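# Stand the fallen case upright in the pallet's empty spot

## Task

One closed case has fallen and lies on its side on the floor next to the track, a few metres toward -y. The other five stand lid up in two rows of three spots on the pallet near the +y end of the track. Put the fallen case upright, taped lid on top with the side arrows pointing up, into the vacant spot. All five other cases must still stand in their rows when you finish. If the spot cannot be reached, a lid-up case still earns partial credit: more on the pallet, less on the floor or table. The case may be lifted off the floor but must end lid up. At the end the robot must have released it and moved away, and nothing may rely on the robot to stay in place.

## Robot and tools

ROBOT. Two arms, left_arm and right_arm, each ride their own carriage on one shared track that runs along y at x = 0. left_rail carries left_arm on the +y half (position_m 0.6 to 3 m). right_rail carries right_arm on the -y half (-3 to -0.6 m). Each arm base sits at x = 0, y = its carriage position_m, z = 0.04 m, and faces +x. Each arm ends in a vacuum tool with four suction cups on two air channels, a and b.

FRAME. All reported poses use one scene frame fixed to the table. z = 0 is the table top, +z is up, +x is the direction the arms face, +y is to their left, and y = 0 is mid-track. The table starts at x = 0.50 and exists only for y from -0.90 to 0.90. Elsewhere the floor is at z = -0.53. The pallet is toward +y and the fallen case is on the floor toward -y. cam_pallet_north shows the -y end and cam_pallet_south the +y end. In both, +y is roughly to the image's right. "left" and "right" are arm names, not image sides.

execute_actions. One argument, "actions": a list of action objects run in order. An empty list just returns state and images. An action may hold "rows", "steps", "until" and device keys.
- rows: 1 to 15 rows, each used for one control step (1/30 s). Every row is a single list of 16 numbers covering both arms, each in [-1, 1]. Order: left_arm dx, dy, dz, rx, ry, rz, left_gripper suction_a, suction_b, then the same eight for right_arm and right_gripper.
- dx..rz are offsets, not poses. Each is measured from the cup point's measured pose at the start of that action (for a call's first action, the last reported pose), in the cup point's own axes, not scene axes. Every row refers back to that same start and does not add to the previous row. Scale: 1.0 = 0.6 m for dx, dy, dz and 180 degrees for rx, ry, rz. rx, ry, rz form one rotation vector.
- suction_a, suction_b are absolute commands: 1 on (any value above 0.01 counts as on), 0 off. They persist. To leave a tool's suction unchanged, repeat its current values, because a 0 switches it off.
- steps: 1 to 450, default 15, never fewer than the number of rows. After the last row each arm keeps heading toward that row's target. Each step the commanded pose is clipped to within 100 mm and 16 degrees of the measured pose. Joints are speed limited, so a big move may stop short. Send the remainder in a later action. Ramp offsets up gently, for example 0.01 more per row, which is about 6 mm per step. Sudden starts can shake a held case loose.
- until: ends the action early once every condition holds. It does not stop the arms. Example: {"left_rail": {"position_status": ["!=", "moving"]}}. Comparisons are "=", "!=", "<", "<=", ">", ">=", and numbers always need one. {"all": {"status": "ended"}} waits until nothing reads moving. {"any": {"status": "ended"}} waits for any running motion to finish.
- Devices: {"left_rail": {"position_m": p, "speed_m_s": v}} sets the absolute carriage goal in metres and a top speed of 0.01 to 1 m/s (starts at 1, stays as last set). {"right_rail": {"stop": true}} halts that carriage. Any out-of-range value or unknown name rejects the whole call. Carriages accelerate at 2 m/s2 and count as arrived within 0.6 mm. Rows never move a carriage, but carriage travel shifts the tool along y. Wait for arrival before aiming the tool at scene points.

RESULTS. For each arm the state line gives end_effector_position (m) and end_effector_quat_wxyz of the cup point, plus velocities (m/s, rad/s), in the scene frame. Positions can be off at long reach. "Hand target" is the pose the controller currently drives toward. Joint lines list rail, shoulder pan, shoulder lift, elbow, wrist 1, wrist 2 and wrist 3. Ranges (rad): pan -3.142..3.142, lift -3.142..0, elbow 0..3.142, wrist 1 -4.712..1.571, wrist 2 -3.142..0, wrist 3 -6.283..6.283. Wrist force and torque are given in end-effector axes. Expect an offset of about 10 N, some noise, and saturation near 200 N. "no reading" is harmless. suction_measured_a/b run from 0 to 1: about 0.83 or more is airtight, near 0 means no seal, cardboard leaks, and readings settle within about 1.3 s. part_present_a/b turns 1 above 0.09 and back to 0 below 0.07. position_status can read moving, done, contact_stop, time_out, stopped, stopped_with_arm or stopped_for_other_arm. position_answer reads taken or not_taken. "pose unreachable" means the clearance check altered or blocked that arm's command.

CUPS. Cups point along the cup point's +z. They sit at x = -62 and +62 mm, and at y = -104.5 mm (channel a) and +104.5 mm (channel b). Each cup is 103 mm across, and all four span 227 x 312 mm. Both cups of a channel must seal fully on a flat area clear of edges and gaps, or that channel holds nothing. Cups compress up to 21 mm. Each sealed cup pulls about 381 N at a reading of 0.7. To release, lower the case in small moves until it touches. Then, in one action, switch both channels off and withdraw straight back. A cup sealed to the table pins the tool until you switch that channel off.

AVOID. A torque fault (load limits: pan and lift 664, elbow 389, wrists 96.3 N m) or an outside force of 400 N stops that arm for 10 s. While a part is present, the controller assumes an 11.5 kg load. Never let the arms collide or press on each other, including tools, cups and held cases. When handing a case over, the giver's suction goes off before the taker's comes on. Don't drop cases, knock the five standing cases, or push anything out of the work area. Loose objects may get brief random shoves. The simulation keeps running while you think.

zoom_image: camera (cam_high, cam_low, cam_pallet_north, cam_pallet_south, cam_left_wrist, cam_right_wrist) and region [x0, y0, x1, y1] in pixels from the top-left, at most 504x504. Images are 896x504; wrist images are 616x616.

finished_scene: scene (integer). It ends the scene permanently. Call it only after the case stands released and the tool has moved clear.

Each tool is called as name([rows], argument=value, ...), one row to a line, values as JSON.

## Session

execute_actions(actions=[])

Scene clock: 0.00 s.
left_arm: end_effector_position=(+0.8499, +0.8023, +0.4415) suction_measured_a=0.00 part_present_a=0 suction_measured_b=0.00 part_present_b=0 end_effector_quat_wxyz=(+0.001, +0.000, +1.000, -0.001) end_effector_velocity=(-0.000, +0.000, +0.000) end_effector_angular_velocity=(+0.000, -0.000, +0.000) | right_arm: end_effector_position=(+0.8497, -2.2418, +0.4413) suction_measured_a=0.00 part_present_a=0 suction_measured_b=0.00 part_present_b=0 end_effector_quat_wxyz=(+0.001, -0.000, +1.000, -0.000) end_effector_velocity=(+0.000, -0.000, -0.000) end_effector_angular_velocity=(+0.000, +0.000, -0.000)
Joint positions: left_arm=[ 0.803 -0.24  -1.5    2.091 -2.165 -1.572  1.331] | right_arm=[-2.243 -0.238 -1.5    2.092 -2.165 -1.571  1.333]
Joint velocities: left_arm=[ 0.  0. -0.  0.  0.  0. -0.] | right_arm=[ 0. -0.  0. -0.  0.  0. -0.]
Wrist force (N, on the end effector, along its own x y z axes, offset not removed): no reading
Wrist torque (N m, same axes, about the end effector's origin, offset not removed): no reading
Hand target (left_arm): +0.850, +0.802, +0.442; +0.001, +0.000, +1.000, -0.001
Hand target (right_arm): +0.850, -2.242, +0.441; +0.001, -0.000, +1.000, -0.000
left_rail: position_m=0.803 position_m_goal=0.803 speed_m_s=1.00 position_status=done position_answer=taken refusals=0
right_rail: position_m=-2.243 position_m_goal=-2.243 speed_m_s=1.00 position_status=done position_answer=taken refusals=0

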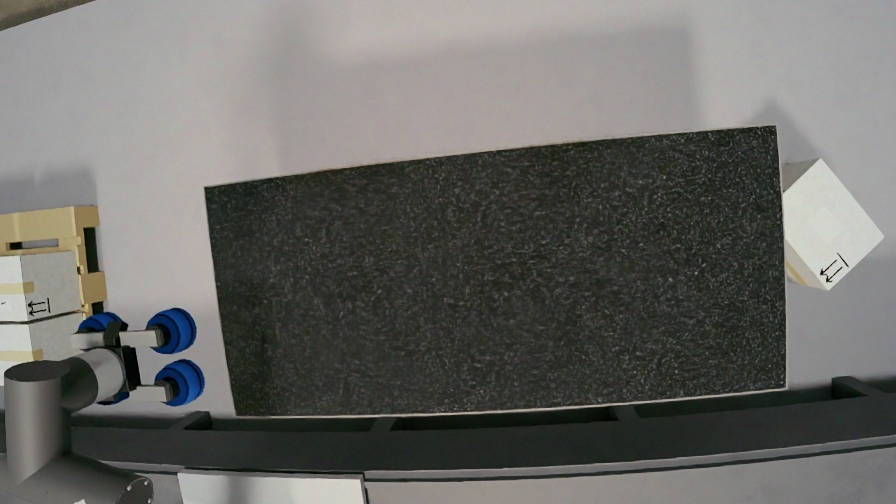

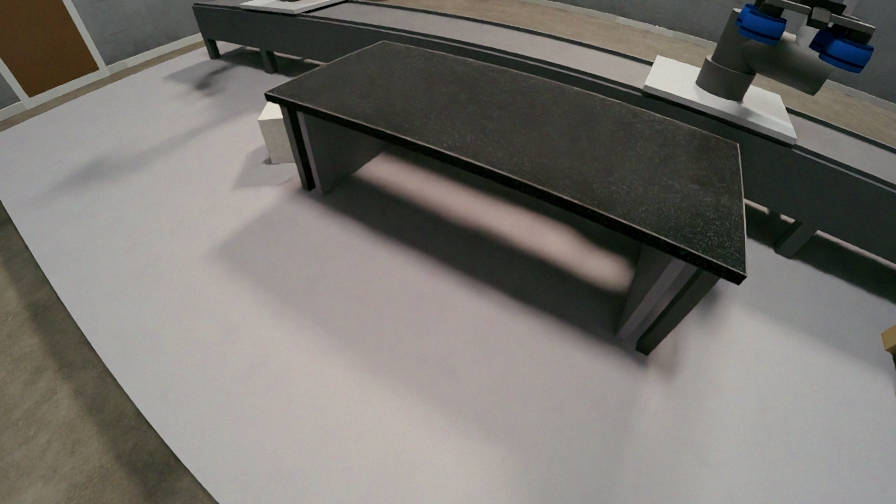

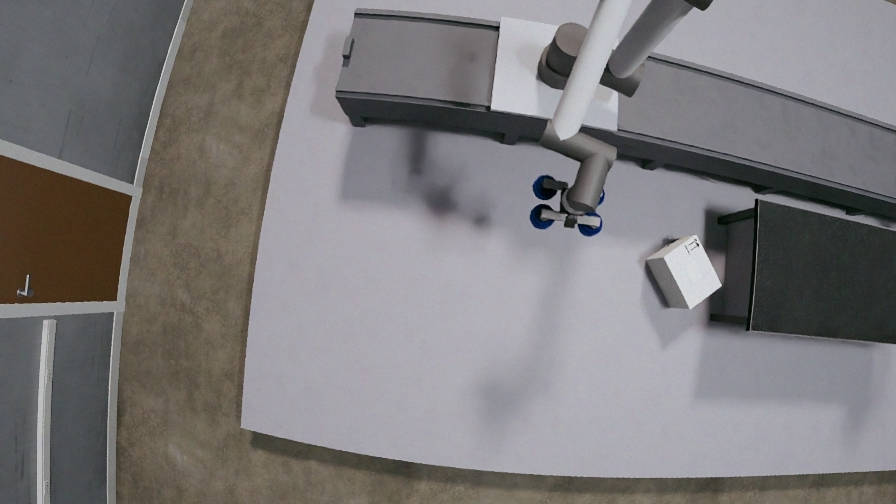

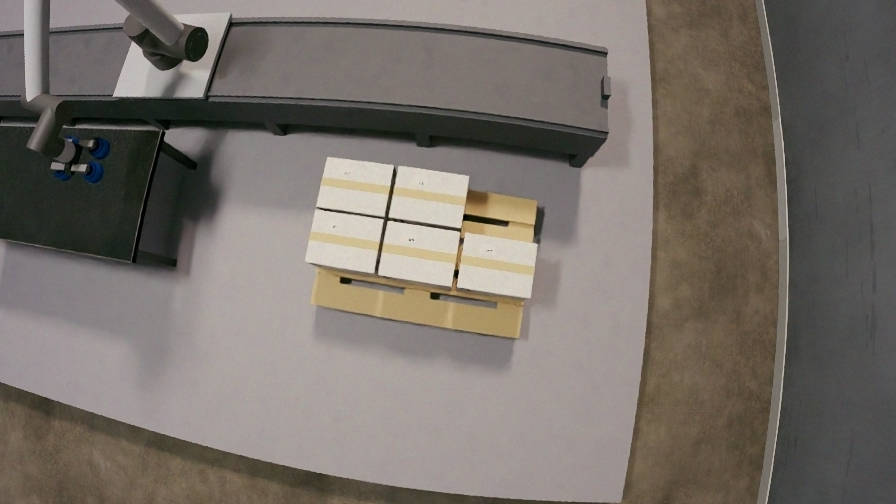

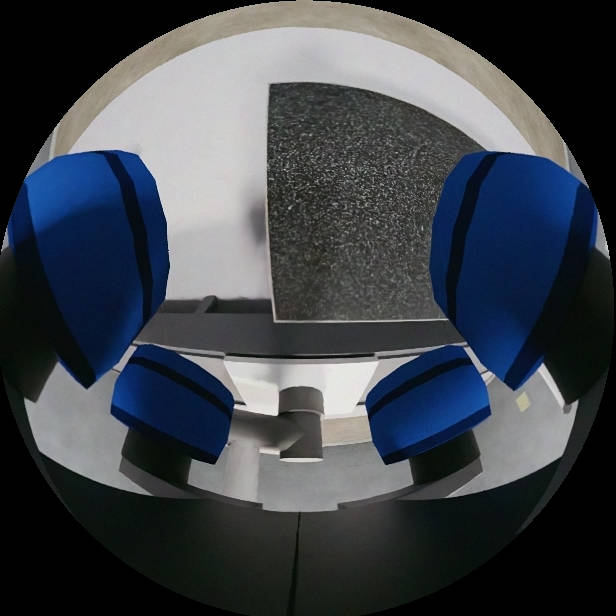

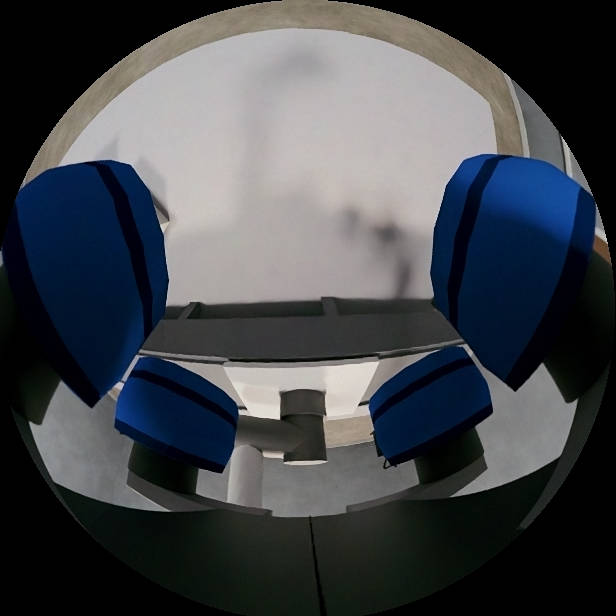

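execute_actions([
  {"right_rail":{"position_m":-1.0},"rows":[[0,0,0,0,0,0,0,0,-0.25,-0.58,0.6,0,0,0.283,0,0]],"steps":110},
])

zoom_image(camera="cam_pallet_north", region=[560,150,860,380])

Scene clock: 33.77 s.
left_arm: end_effector_position=(+0.8499, +0.8023, +0.4415) suction_measured_a=0.00 part_present_a=0 suction_measured_b=0.00 part_present_b=0 end_effector_quat_wxyz=(+0.001, +0.000, +1.000, -0.001) end_effector_velocity=(+0.000, -0.000, -0.000) end_effector_angular_velocity=(+0.000, +0.000, -0.000) | right_arm: end_effector_position=(+1.0006, -1.3471, +0.0817) suction_measured_a=0.00 part_present_a=0 suction_measured_b=0.00 part_present_b=0 end_effector_quat_wxyz=(+0.001, +0.430, +0.903, -0.000) end_effector_velocity=(-0.000, +0.000, -0.000) end_effector_angular_velocity=(+0.000, +0.000, +0.000)
Joint positions: left_arm=[ 0.803 -0.24  -1.5    2.091 -2.165 -1.572  1.331] | right_arm=[-1.    -0.525 -0.966  1.972 -2.579 -1.571  1.935]
Joint velocities: left_arm=[ 0. -0.  0. -0.  0.  0.  0.] | right_arm=[ 0.  0.  0.  0.  0. -0. -0.]
Wrist force (N, on the end effector, along its own x y z axes, offset not removed): left_arm=[1.1 -2.8 -1.3] | right_arm=[-4.2 -6.2 -4.2]
Wrist torque (N m, same axes, about the end effector's origin, offset not removed): left_arm=[-0.79 -0.21 -0.01] | right_arm=[-0.88 0.30 -0.09]
Hand target (left_arm): +0.850, +0.802, +0.442; +0.001, +0.000, +1.000, -0.001
Hand target (right_arm): +1.001, -1.347, +0.082; +0.001, +0.430, +0.903, -0.000
Off the commanded pose (left_arm): 0.000 m, 0 deg.
Off the commanded pose (right_arm): 0.000 m, 0 deg.
left_rail: position_m=0.803 position_m_goal=0.803 speed_m_s=1.00 position_status=done position_answer=taken refusals=0
right_rail: position_m=-1.000 position_m_goal=-1.000 speed_m_s=1.00 position_status=done position_answer=taken refusals=0

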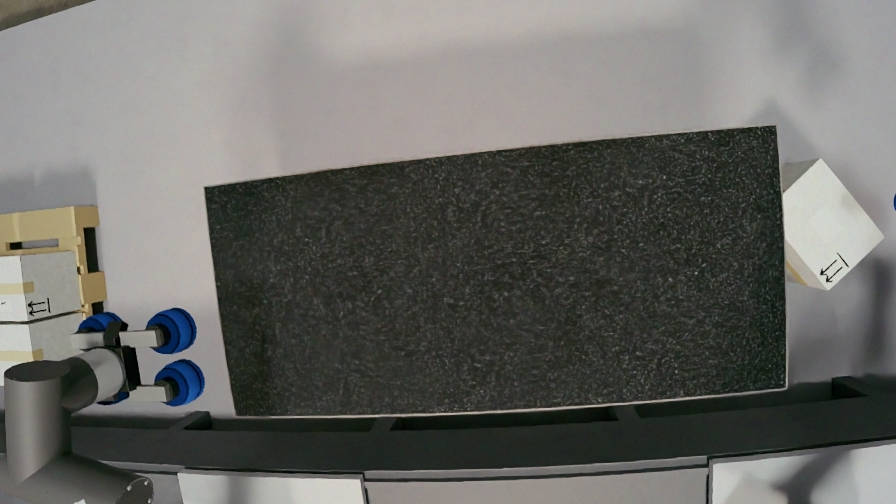

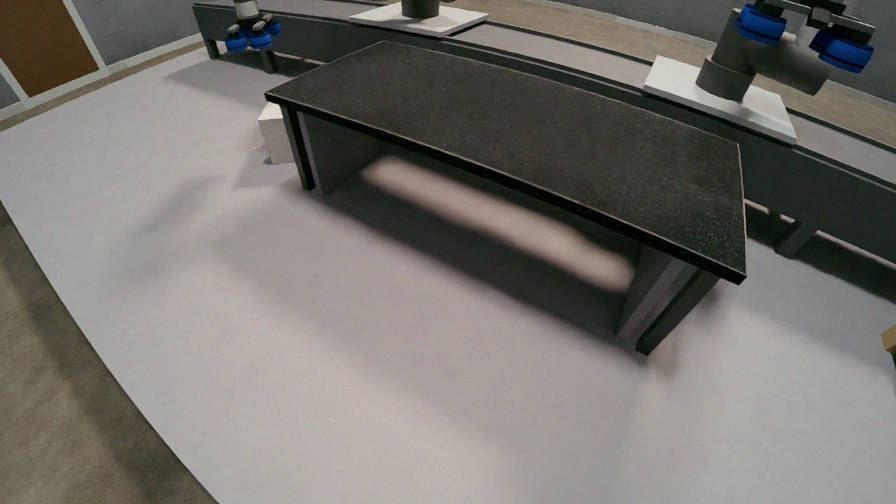

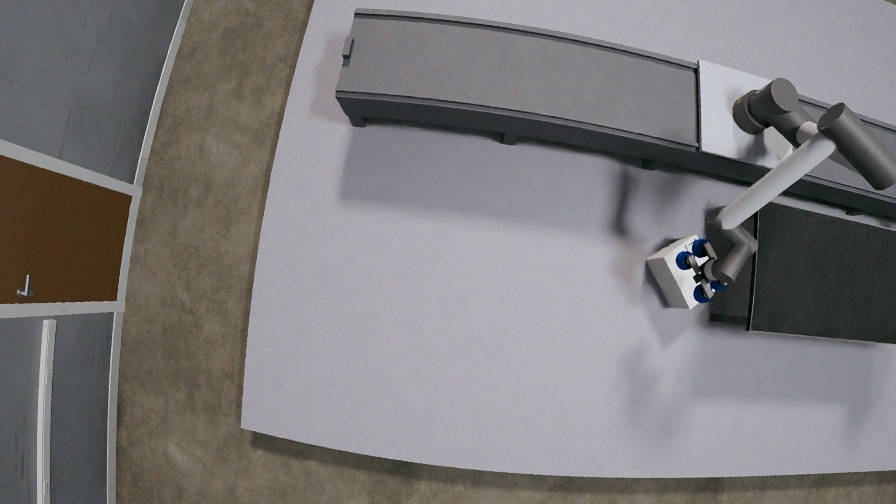

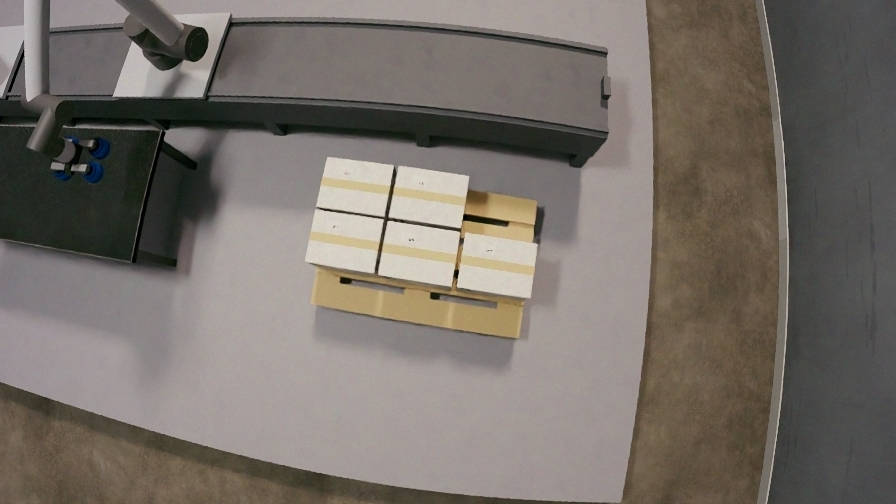

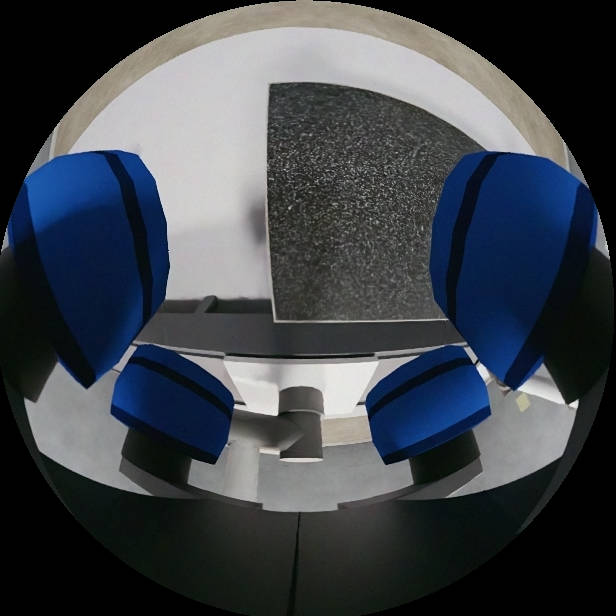

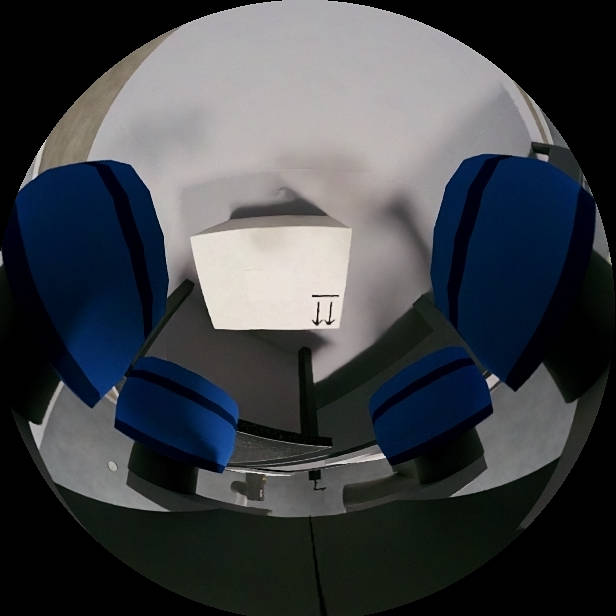

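Region (560, 150, 860, 380) of cam_pallet_north's 896x504 image, scaled by 1.680, with more detail than that image has; it fills the top 386 rows of this view, and the rest is white.

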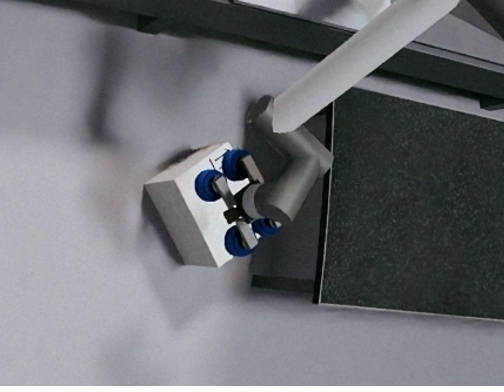

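execute_actions([
  {"rows":[[0,0,0,0,0,0,0,0,0.03,0.165,0.37,0,0,0,0,0]],"steps":50},
])

Scene clock: 41.20 s.
left_arm: end_effector_position=(+0.8499, +0.8023, +0.4415) suction_measured_a=0.00 part_present_a=0 suction_measured_b=0.00 part_present_b=0 end_effector_quat_wxyz=(+0.001, +0.000, +1.000, -0.001) end_effector_velocity=(+0.000, -0.000, -0.000) end_effector_angular_velocity=(+0.000, +0.000, -0.000) | right_arm: end_effector_position=(+1.0664, -1.2709, -0.1402) suction_measured_a=0.00 part_present_a=0 suction_measured_b=0.00 part_present_b=0 end_effector_quat_wxyz=(+0.001, +0.430, +0.903, -0.000) end_effector_velocity=(+0.000, +0.000, -0.000) end_effector_angular_velocity=(+0.000, +0.000, +0.000)
Joint positions: left_arm=[ 0.803 -0.24  -1.5    2.091 -2.165 -1.572  1.331] | right_arm=[-1.    -0.432 -0.695  1.901 -2.779 -1.571  2.027]
Joint velocities: left_arm=[ 0. -0.  0. -0.  0. -0. -0.] | right_arm=[ 0.  0.  0. -0. -0. -0.  0.]
Wrist force (N, on the end effector, along its own x y z axes, offset not removed): left_arm=[2.0 -0.6 -3.2] | right_arm=[-1.6 -2.9 1.8]
Wrist torque (N m, same axes, about the end effector's origin, offset not removed): left_arm=[-0.39 -0.26 -0.02] | right_arm=[-0.39 -0.09 -0.30]
Hand target (left_arm): +0.850, +0.802, +0.442; +0.001, +0.000, +1.000, -0.001
Hand target (right_arm): +1.066, -1.271, -0.140; +0.001, +0.430, +0.903, -0.000
Off the commanded pose (left_arm): 0.000 m, 0 deg.
Off the commanded pose (right_arm): 0.000 m, 0 deg.
left_rail: position_m=0.803 position_m_goal=0.803 speed_m_s=1.00 position_status=done position_answer=taken refusals=0
right_rail: position_m=-1.000 position_m_goal=-1.000 speed_m_s=1.00 position_status=done position_answer=taken refusals=0

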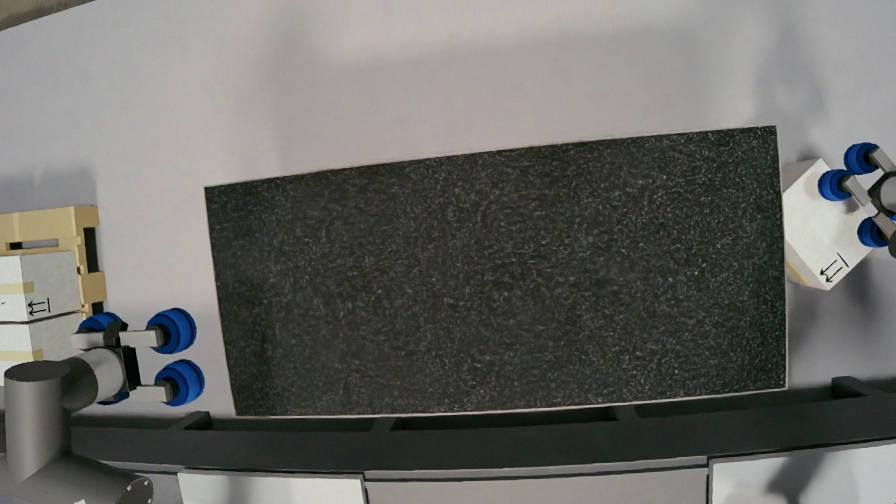

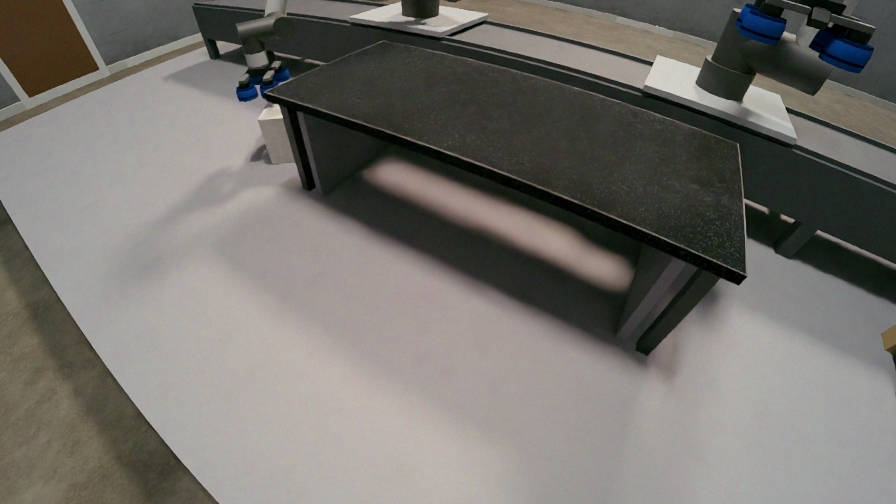

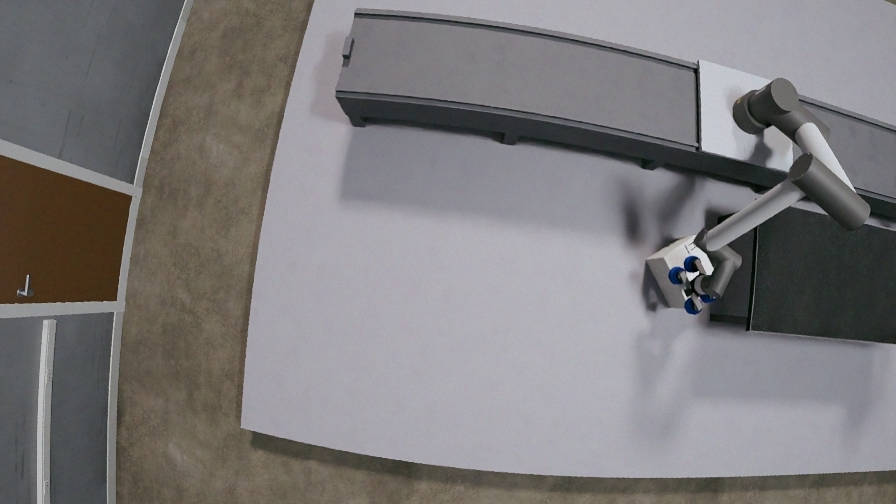

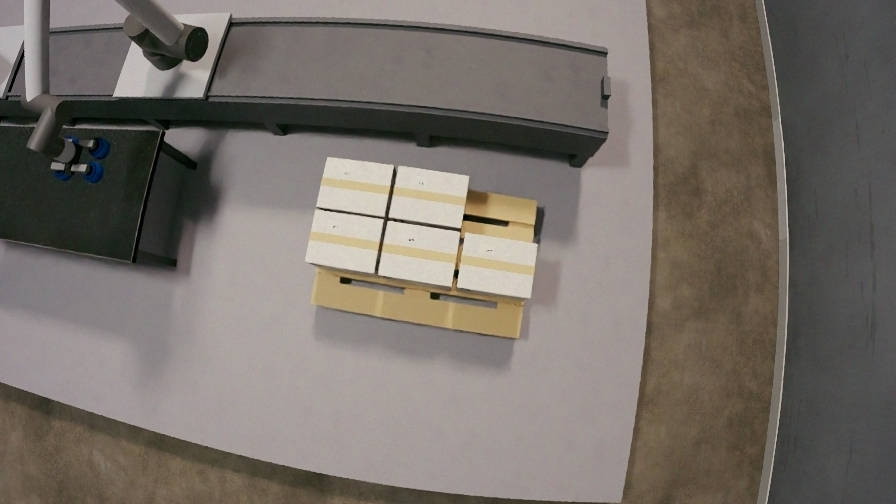

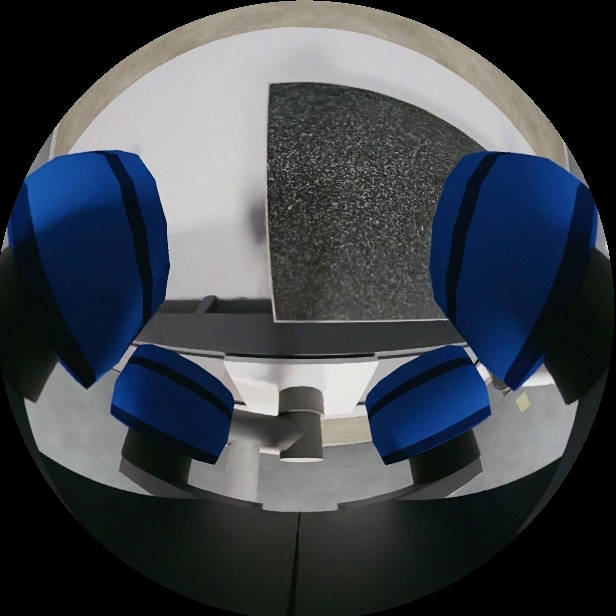

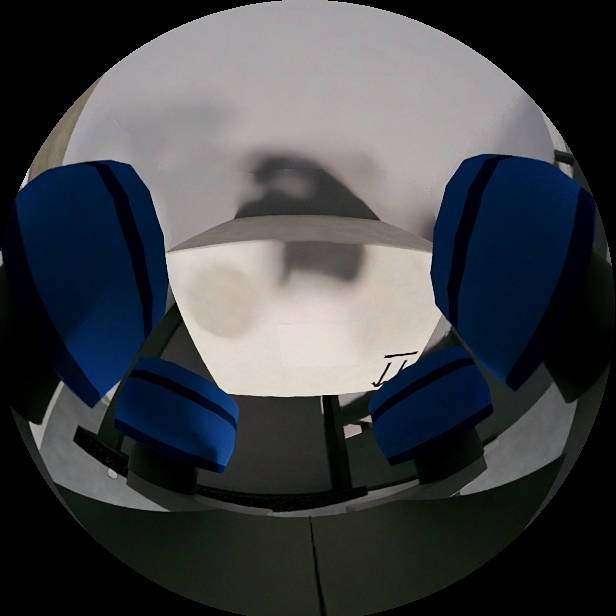

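execute_actions([
  {"rows":[[0,0,0,0,0,0,0,0,0.15,0.02,0.1,0,0,0,0,0]],"steps":35},
])

Scene clock: 46.43 s.
left_arm: end_effector_position=(+0.8499, +0.8023, +0.4415) suction_measured_a=0.00 part_present_a=0 suction_measured_b=0.00 part_present_b=0 end_effector_quat_wxyz=(+0.001, +0.000, +1.000, -0.001) end_effector_velocity=(+0.000, -0.000, -0.000) end_effector_angular_velocity=(+0.000, +0.000, -0.000) | right_arm: end_effector_position=(+1.0190, -1.1937, -0.2003) suction_measured_a=0.00 part_present_a=0 suction_measured_b=0.00 part_present_b=0 end_effector_quat_wxyz=(+0.001, +0.430, +0.903, -0.000) end_effector_velocity=(-0.000, +0.000, -0.000) end_effector_angular_velocity=(+0.000, +0.000, +0.000)
Joint positions: left_arm=[ 0.803 -0.24  -1.5    2.091 -2.165 -1.572  1.331] | right_arm=[-1.    -0.383 -0.648  1.983 -2.908 -1.571  2.077]
Joint velocities: left_arm=[ 0. -0.  0. -0. -0.  0.  0.] | right_arm=[ 0.  0.  0.  0. -0. -0.  0.]
Wrist force (N, on the end effector, along its own x y z axes, offset not removed): left_arm=[3.5 -1.6 -4.2] | right_arm=[-5.2 -7.8 1.4]
Wrist torque (N m, same axes, about the end effector's origin, offset not removed): left_arm=[-0.64 -0.51 -0.01] | right_arm=[-1.02 0.35 -0.36]
Hand target (left_arm): +0.850, +0.802, +0.442; +0.001, +0.000, +1.000, -0.001
Hand target (right_arm): +1.019, -1.194, -0.200; +0.001, +0.430, +0.903, -0.000
Off the commanded pose (left_arm): 0.000 m, 0 deg.
Off the commanded pose (right_arm): 0.000 m, 0 deg.
left_rail: position_m=0.803 position_m_goal=0.803 speed_m_s=1.00 position_status=done position_answer=taken refusals=0
right_rail: position_m=-1.000 position_m_goal=-1.000 speed_m_s=1.00 position_status=done position_answer=taken refusals=0

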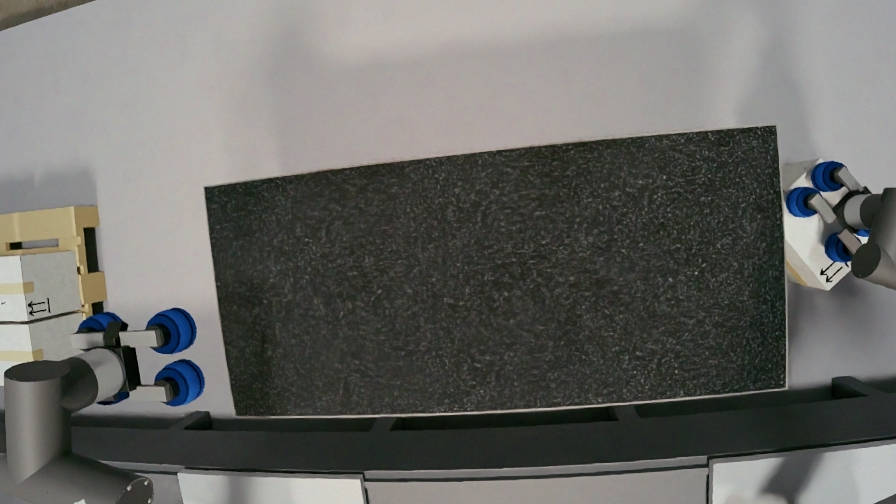

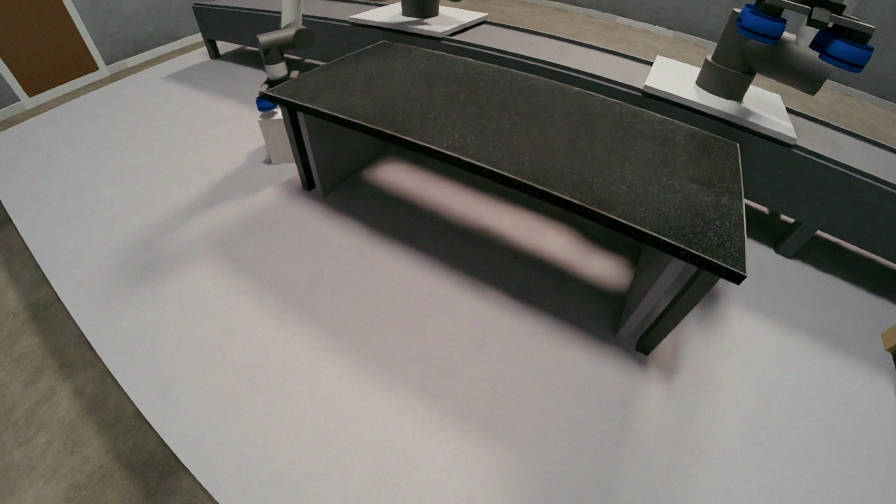

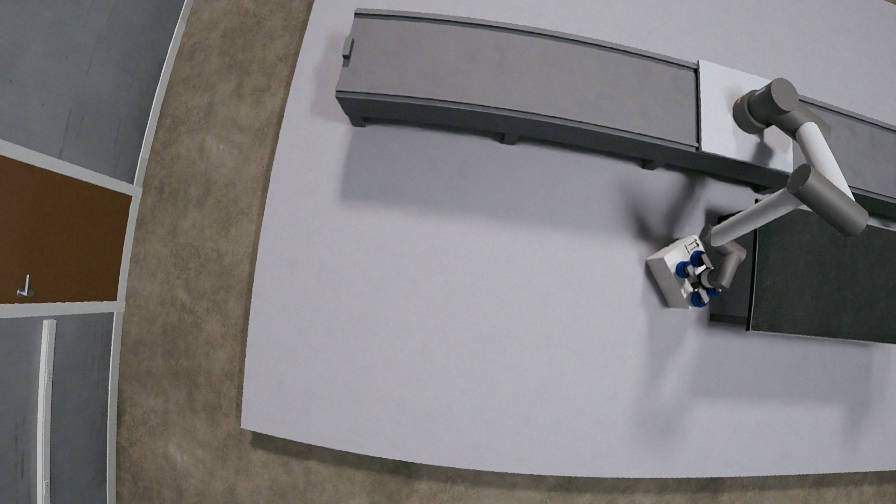

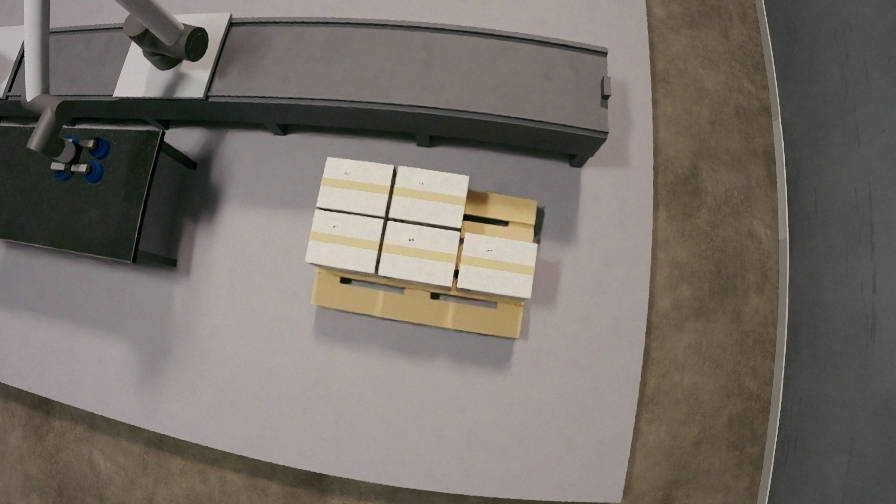

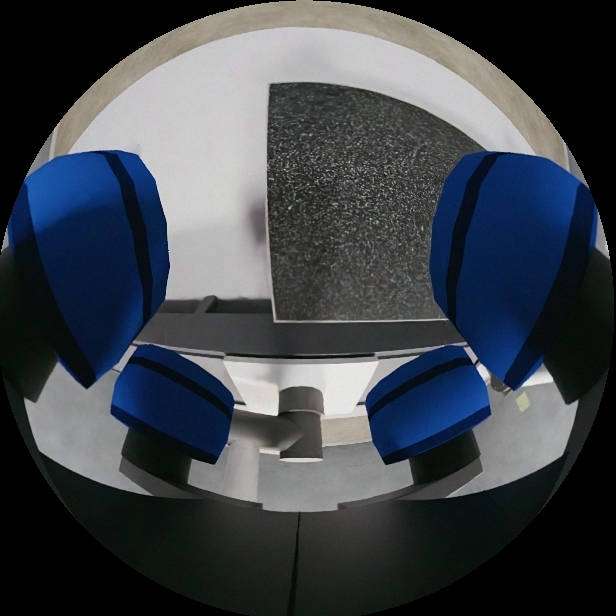

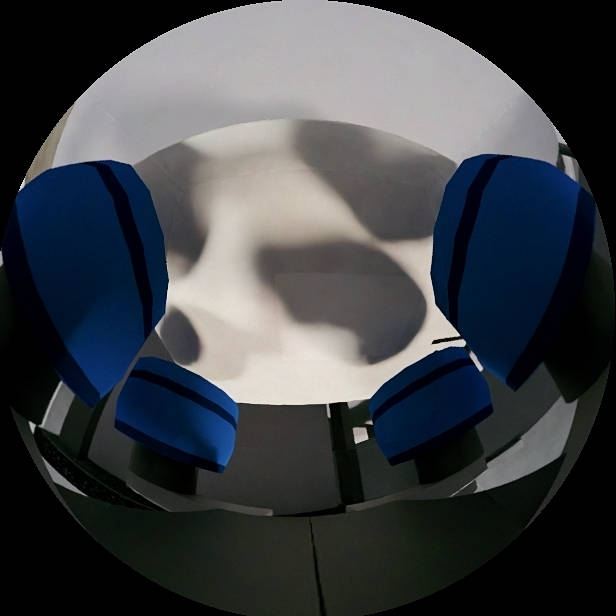

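execute_actions([
  {"rows":[[0,0,0,0,0,0,0,0,0,0,0.03,0,0,0,1,1],[0,0,0,0,0,0,0,0,0,0,0.06,0,0,0,1,1],[0,0,0,0,0,0,0,0,0,0,0.085,0,0,0,1,1]],"steps":40},
  {"rows":[[0,0,0,0,0,0,0,0,0,0,0.012,0,0,0,1,1]],"steps":40},
])

Scene clock: 67.97 s.
left_arm: end_effector_position=(+0.8499, +0.8023, +0.4415) suction_measured_a=0.00 part_present_a=0 suction_measured_b=0.00 part_present_b=0 end_effector_quat_wxyz=(+0.001, +0.000, +1.000, -0.001) end_effector_velocity=(+0.000, -0.000, -0.000) end_effector_angular_velocity=(+0.000, +0.000, -0.000) | right_arm: end_effector_position=(+1.0191, -1.1938, -0.2584) suction_measured_a=0.94 part_present_a=1 suction_measured_b=0.00 part_present_b=0 end_effector_quat_wxyz=(+0.001, +0.430, +0.903, -0.000) end_effector_velocity=(-0.000, +0.000, -0.000) end_effector_angular_velocity=(+0.000, +0.000, -0.000)
Joint positions: left_arm=[ 0.803 -0.24  -1.5    2.091 -2.165 -1.572  1.331] | right_arm=[-1.    -0.383 -0.576  1.96  -2.957 -1.571  2.077]
Joint velocities: left_arm=[ 0. -0.  0. -0. -0.  0.  0.] | right_arm=[ 0. -0.  0. -0.  0.  0. -0.]
Wrist force (N, on the end effector, along its own x y z axes, offset not removed): left_arm=[1.8 0.7 -2.7] | right_arm=[-1.4 -69.2 -175.4]
Wrist torque (N m, same axes, about the end effector's origin, offset not removed): left_arm=[-0.28 -0.23 -0.18] | right_arm=[-8.74 0.99 -1.71]
Hand target (left_arm): +0.850, +0.802, +0.442; +0.001, +0.000, +1.000, -0.001
Hand target (right_arm): +1.019, -1.194, -0.258; +0.001, +0.430, +0.903, -0.000
Off the commanded pose (left_arm): 0.000 m, 0 deg.
Off the commanded pose (right_arm): 0.000 m, 0 deg.
left_rail: position_m=0.803 position_m_goal=0.803 speed_m_s=1.00 position_status=done position_answer=taken refusals=0
right_rail: position_m=-1.000 position_m_goal=-1.000 speed_m_s=1.00 position_status=done position_answer=taken refusals=0

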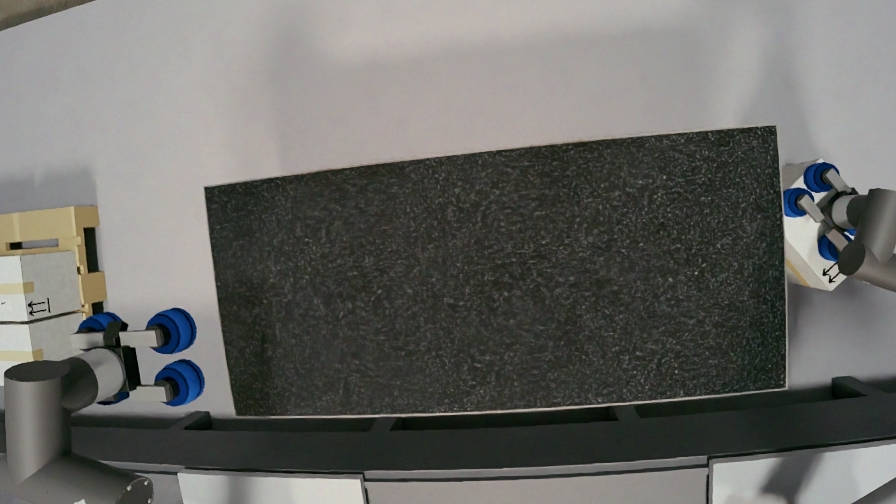

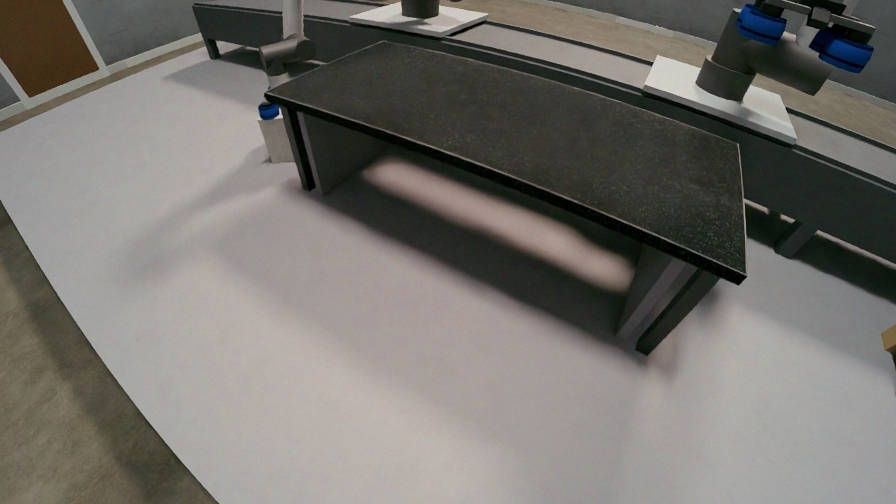

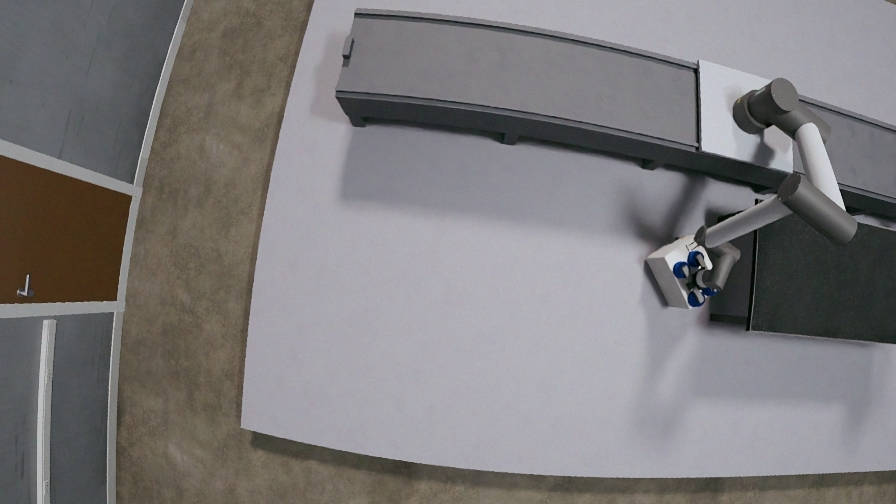

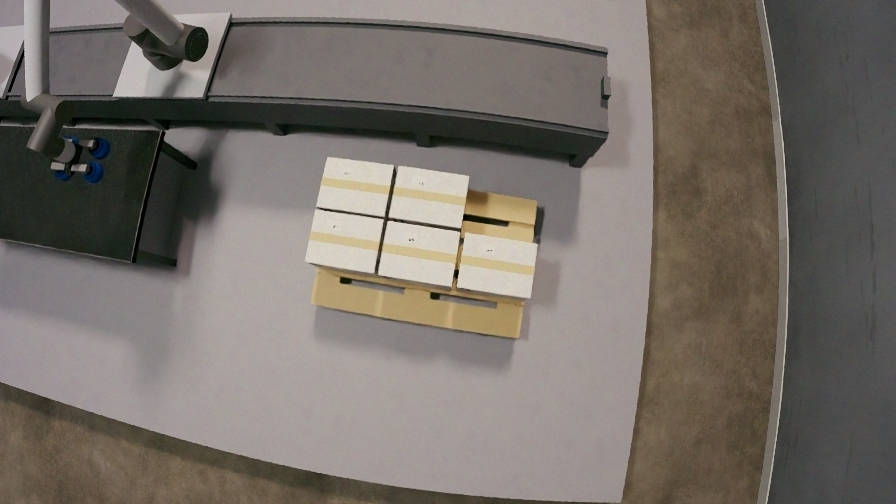

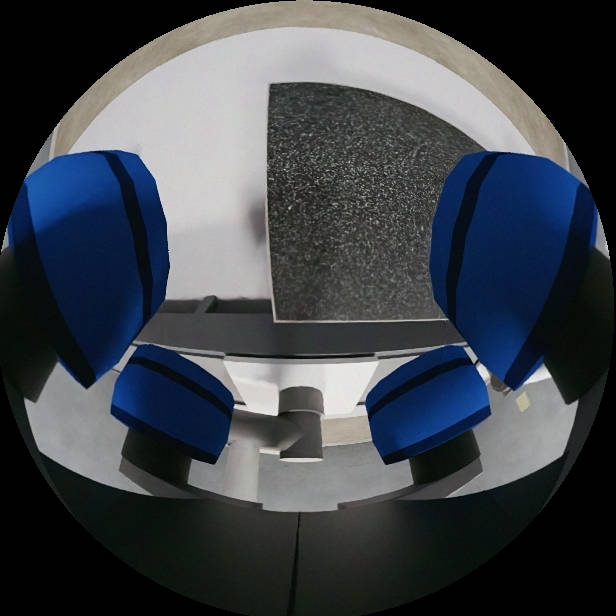

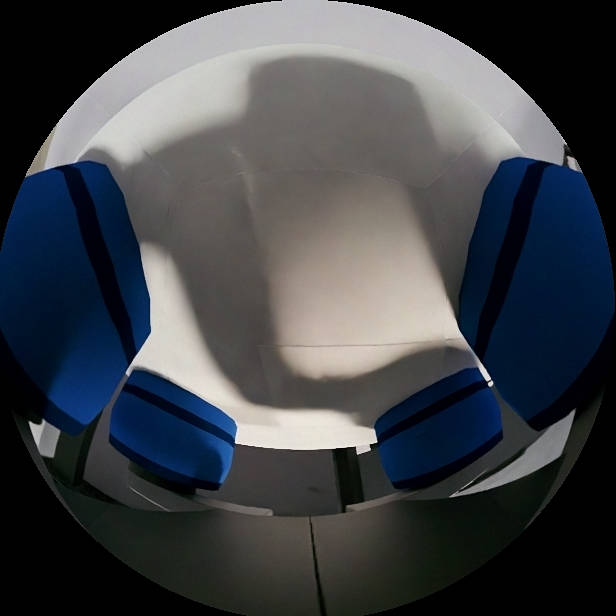

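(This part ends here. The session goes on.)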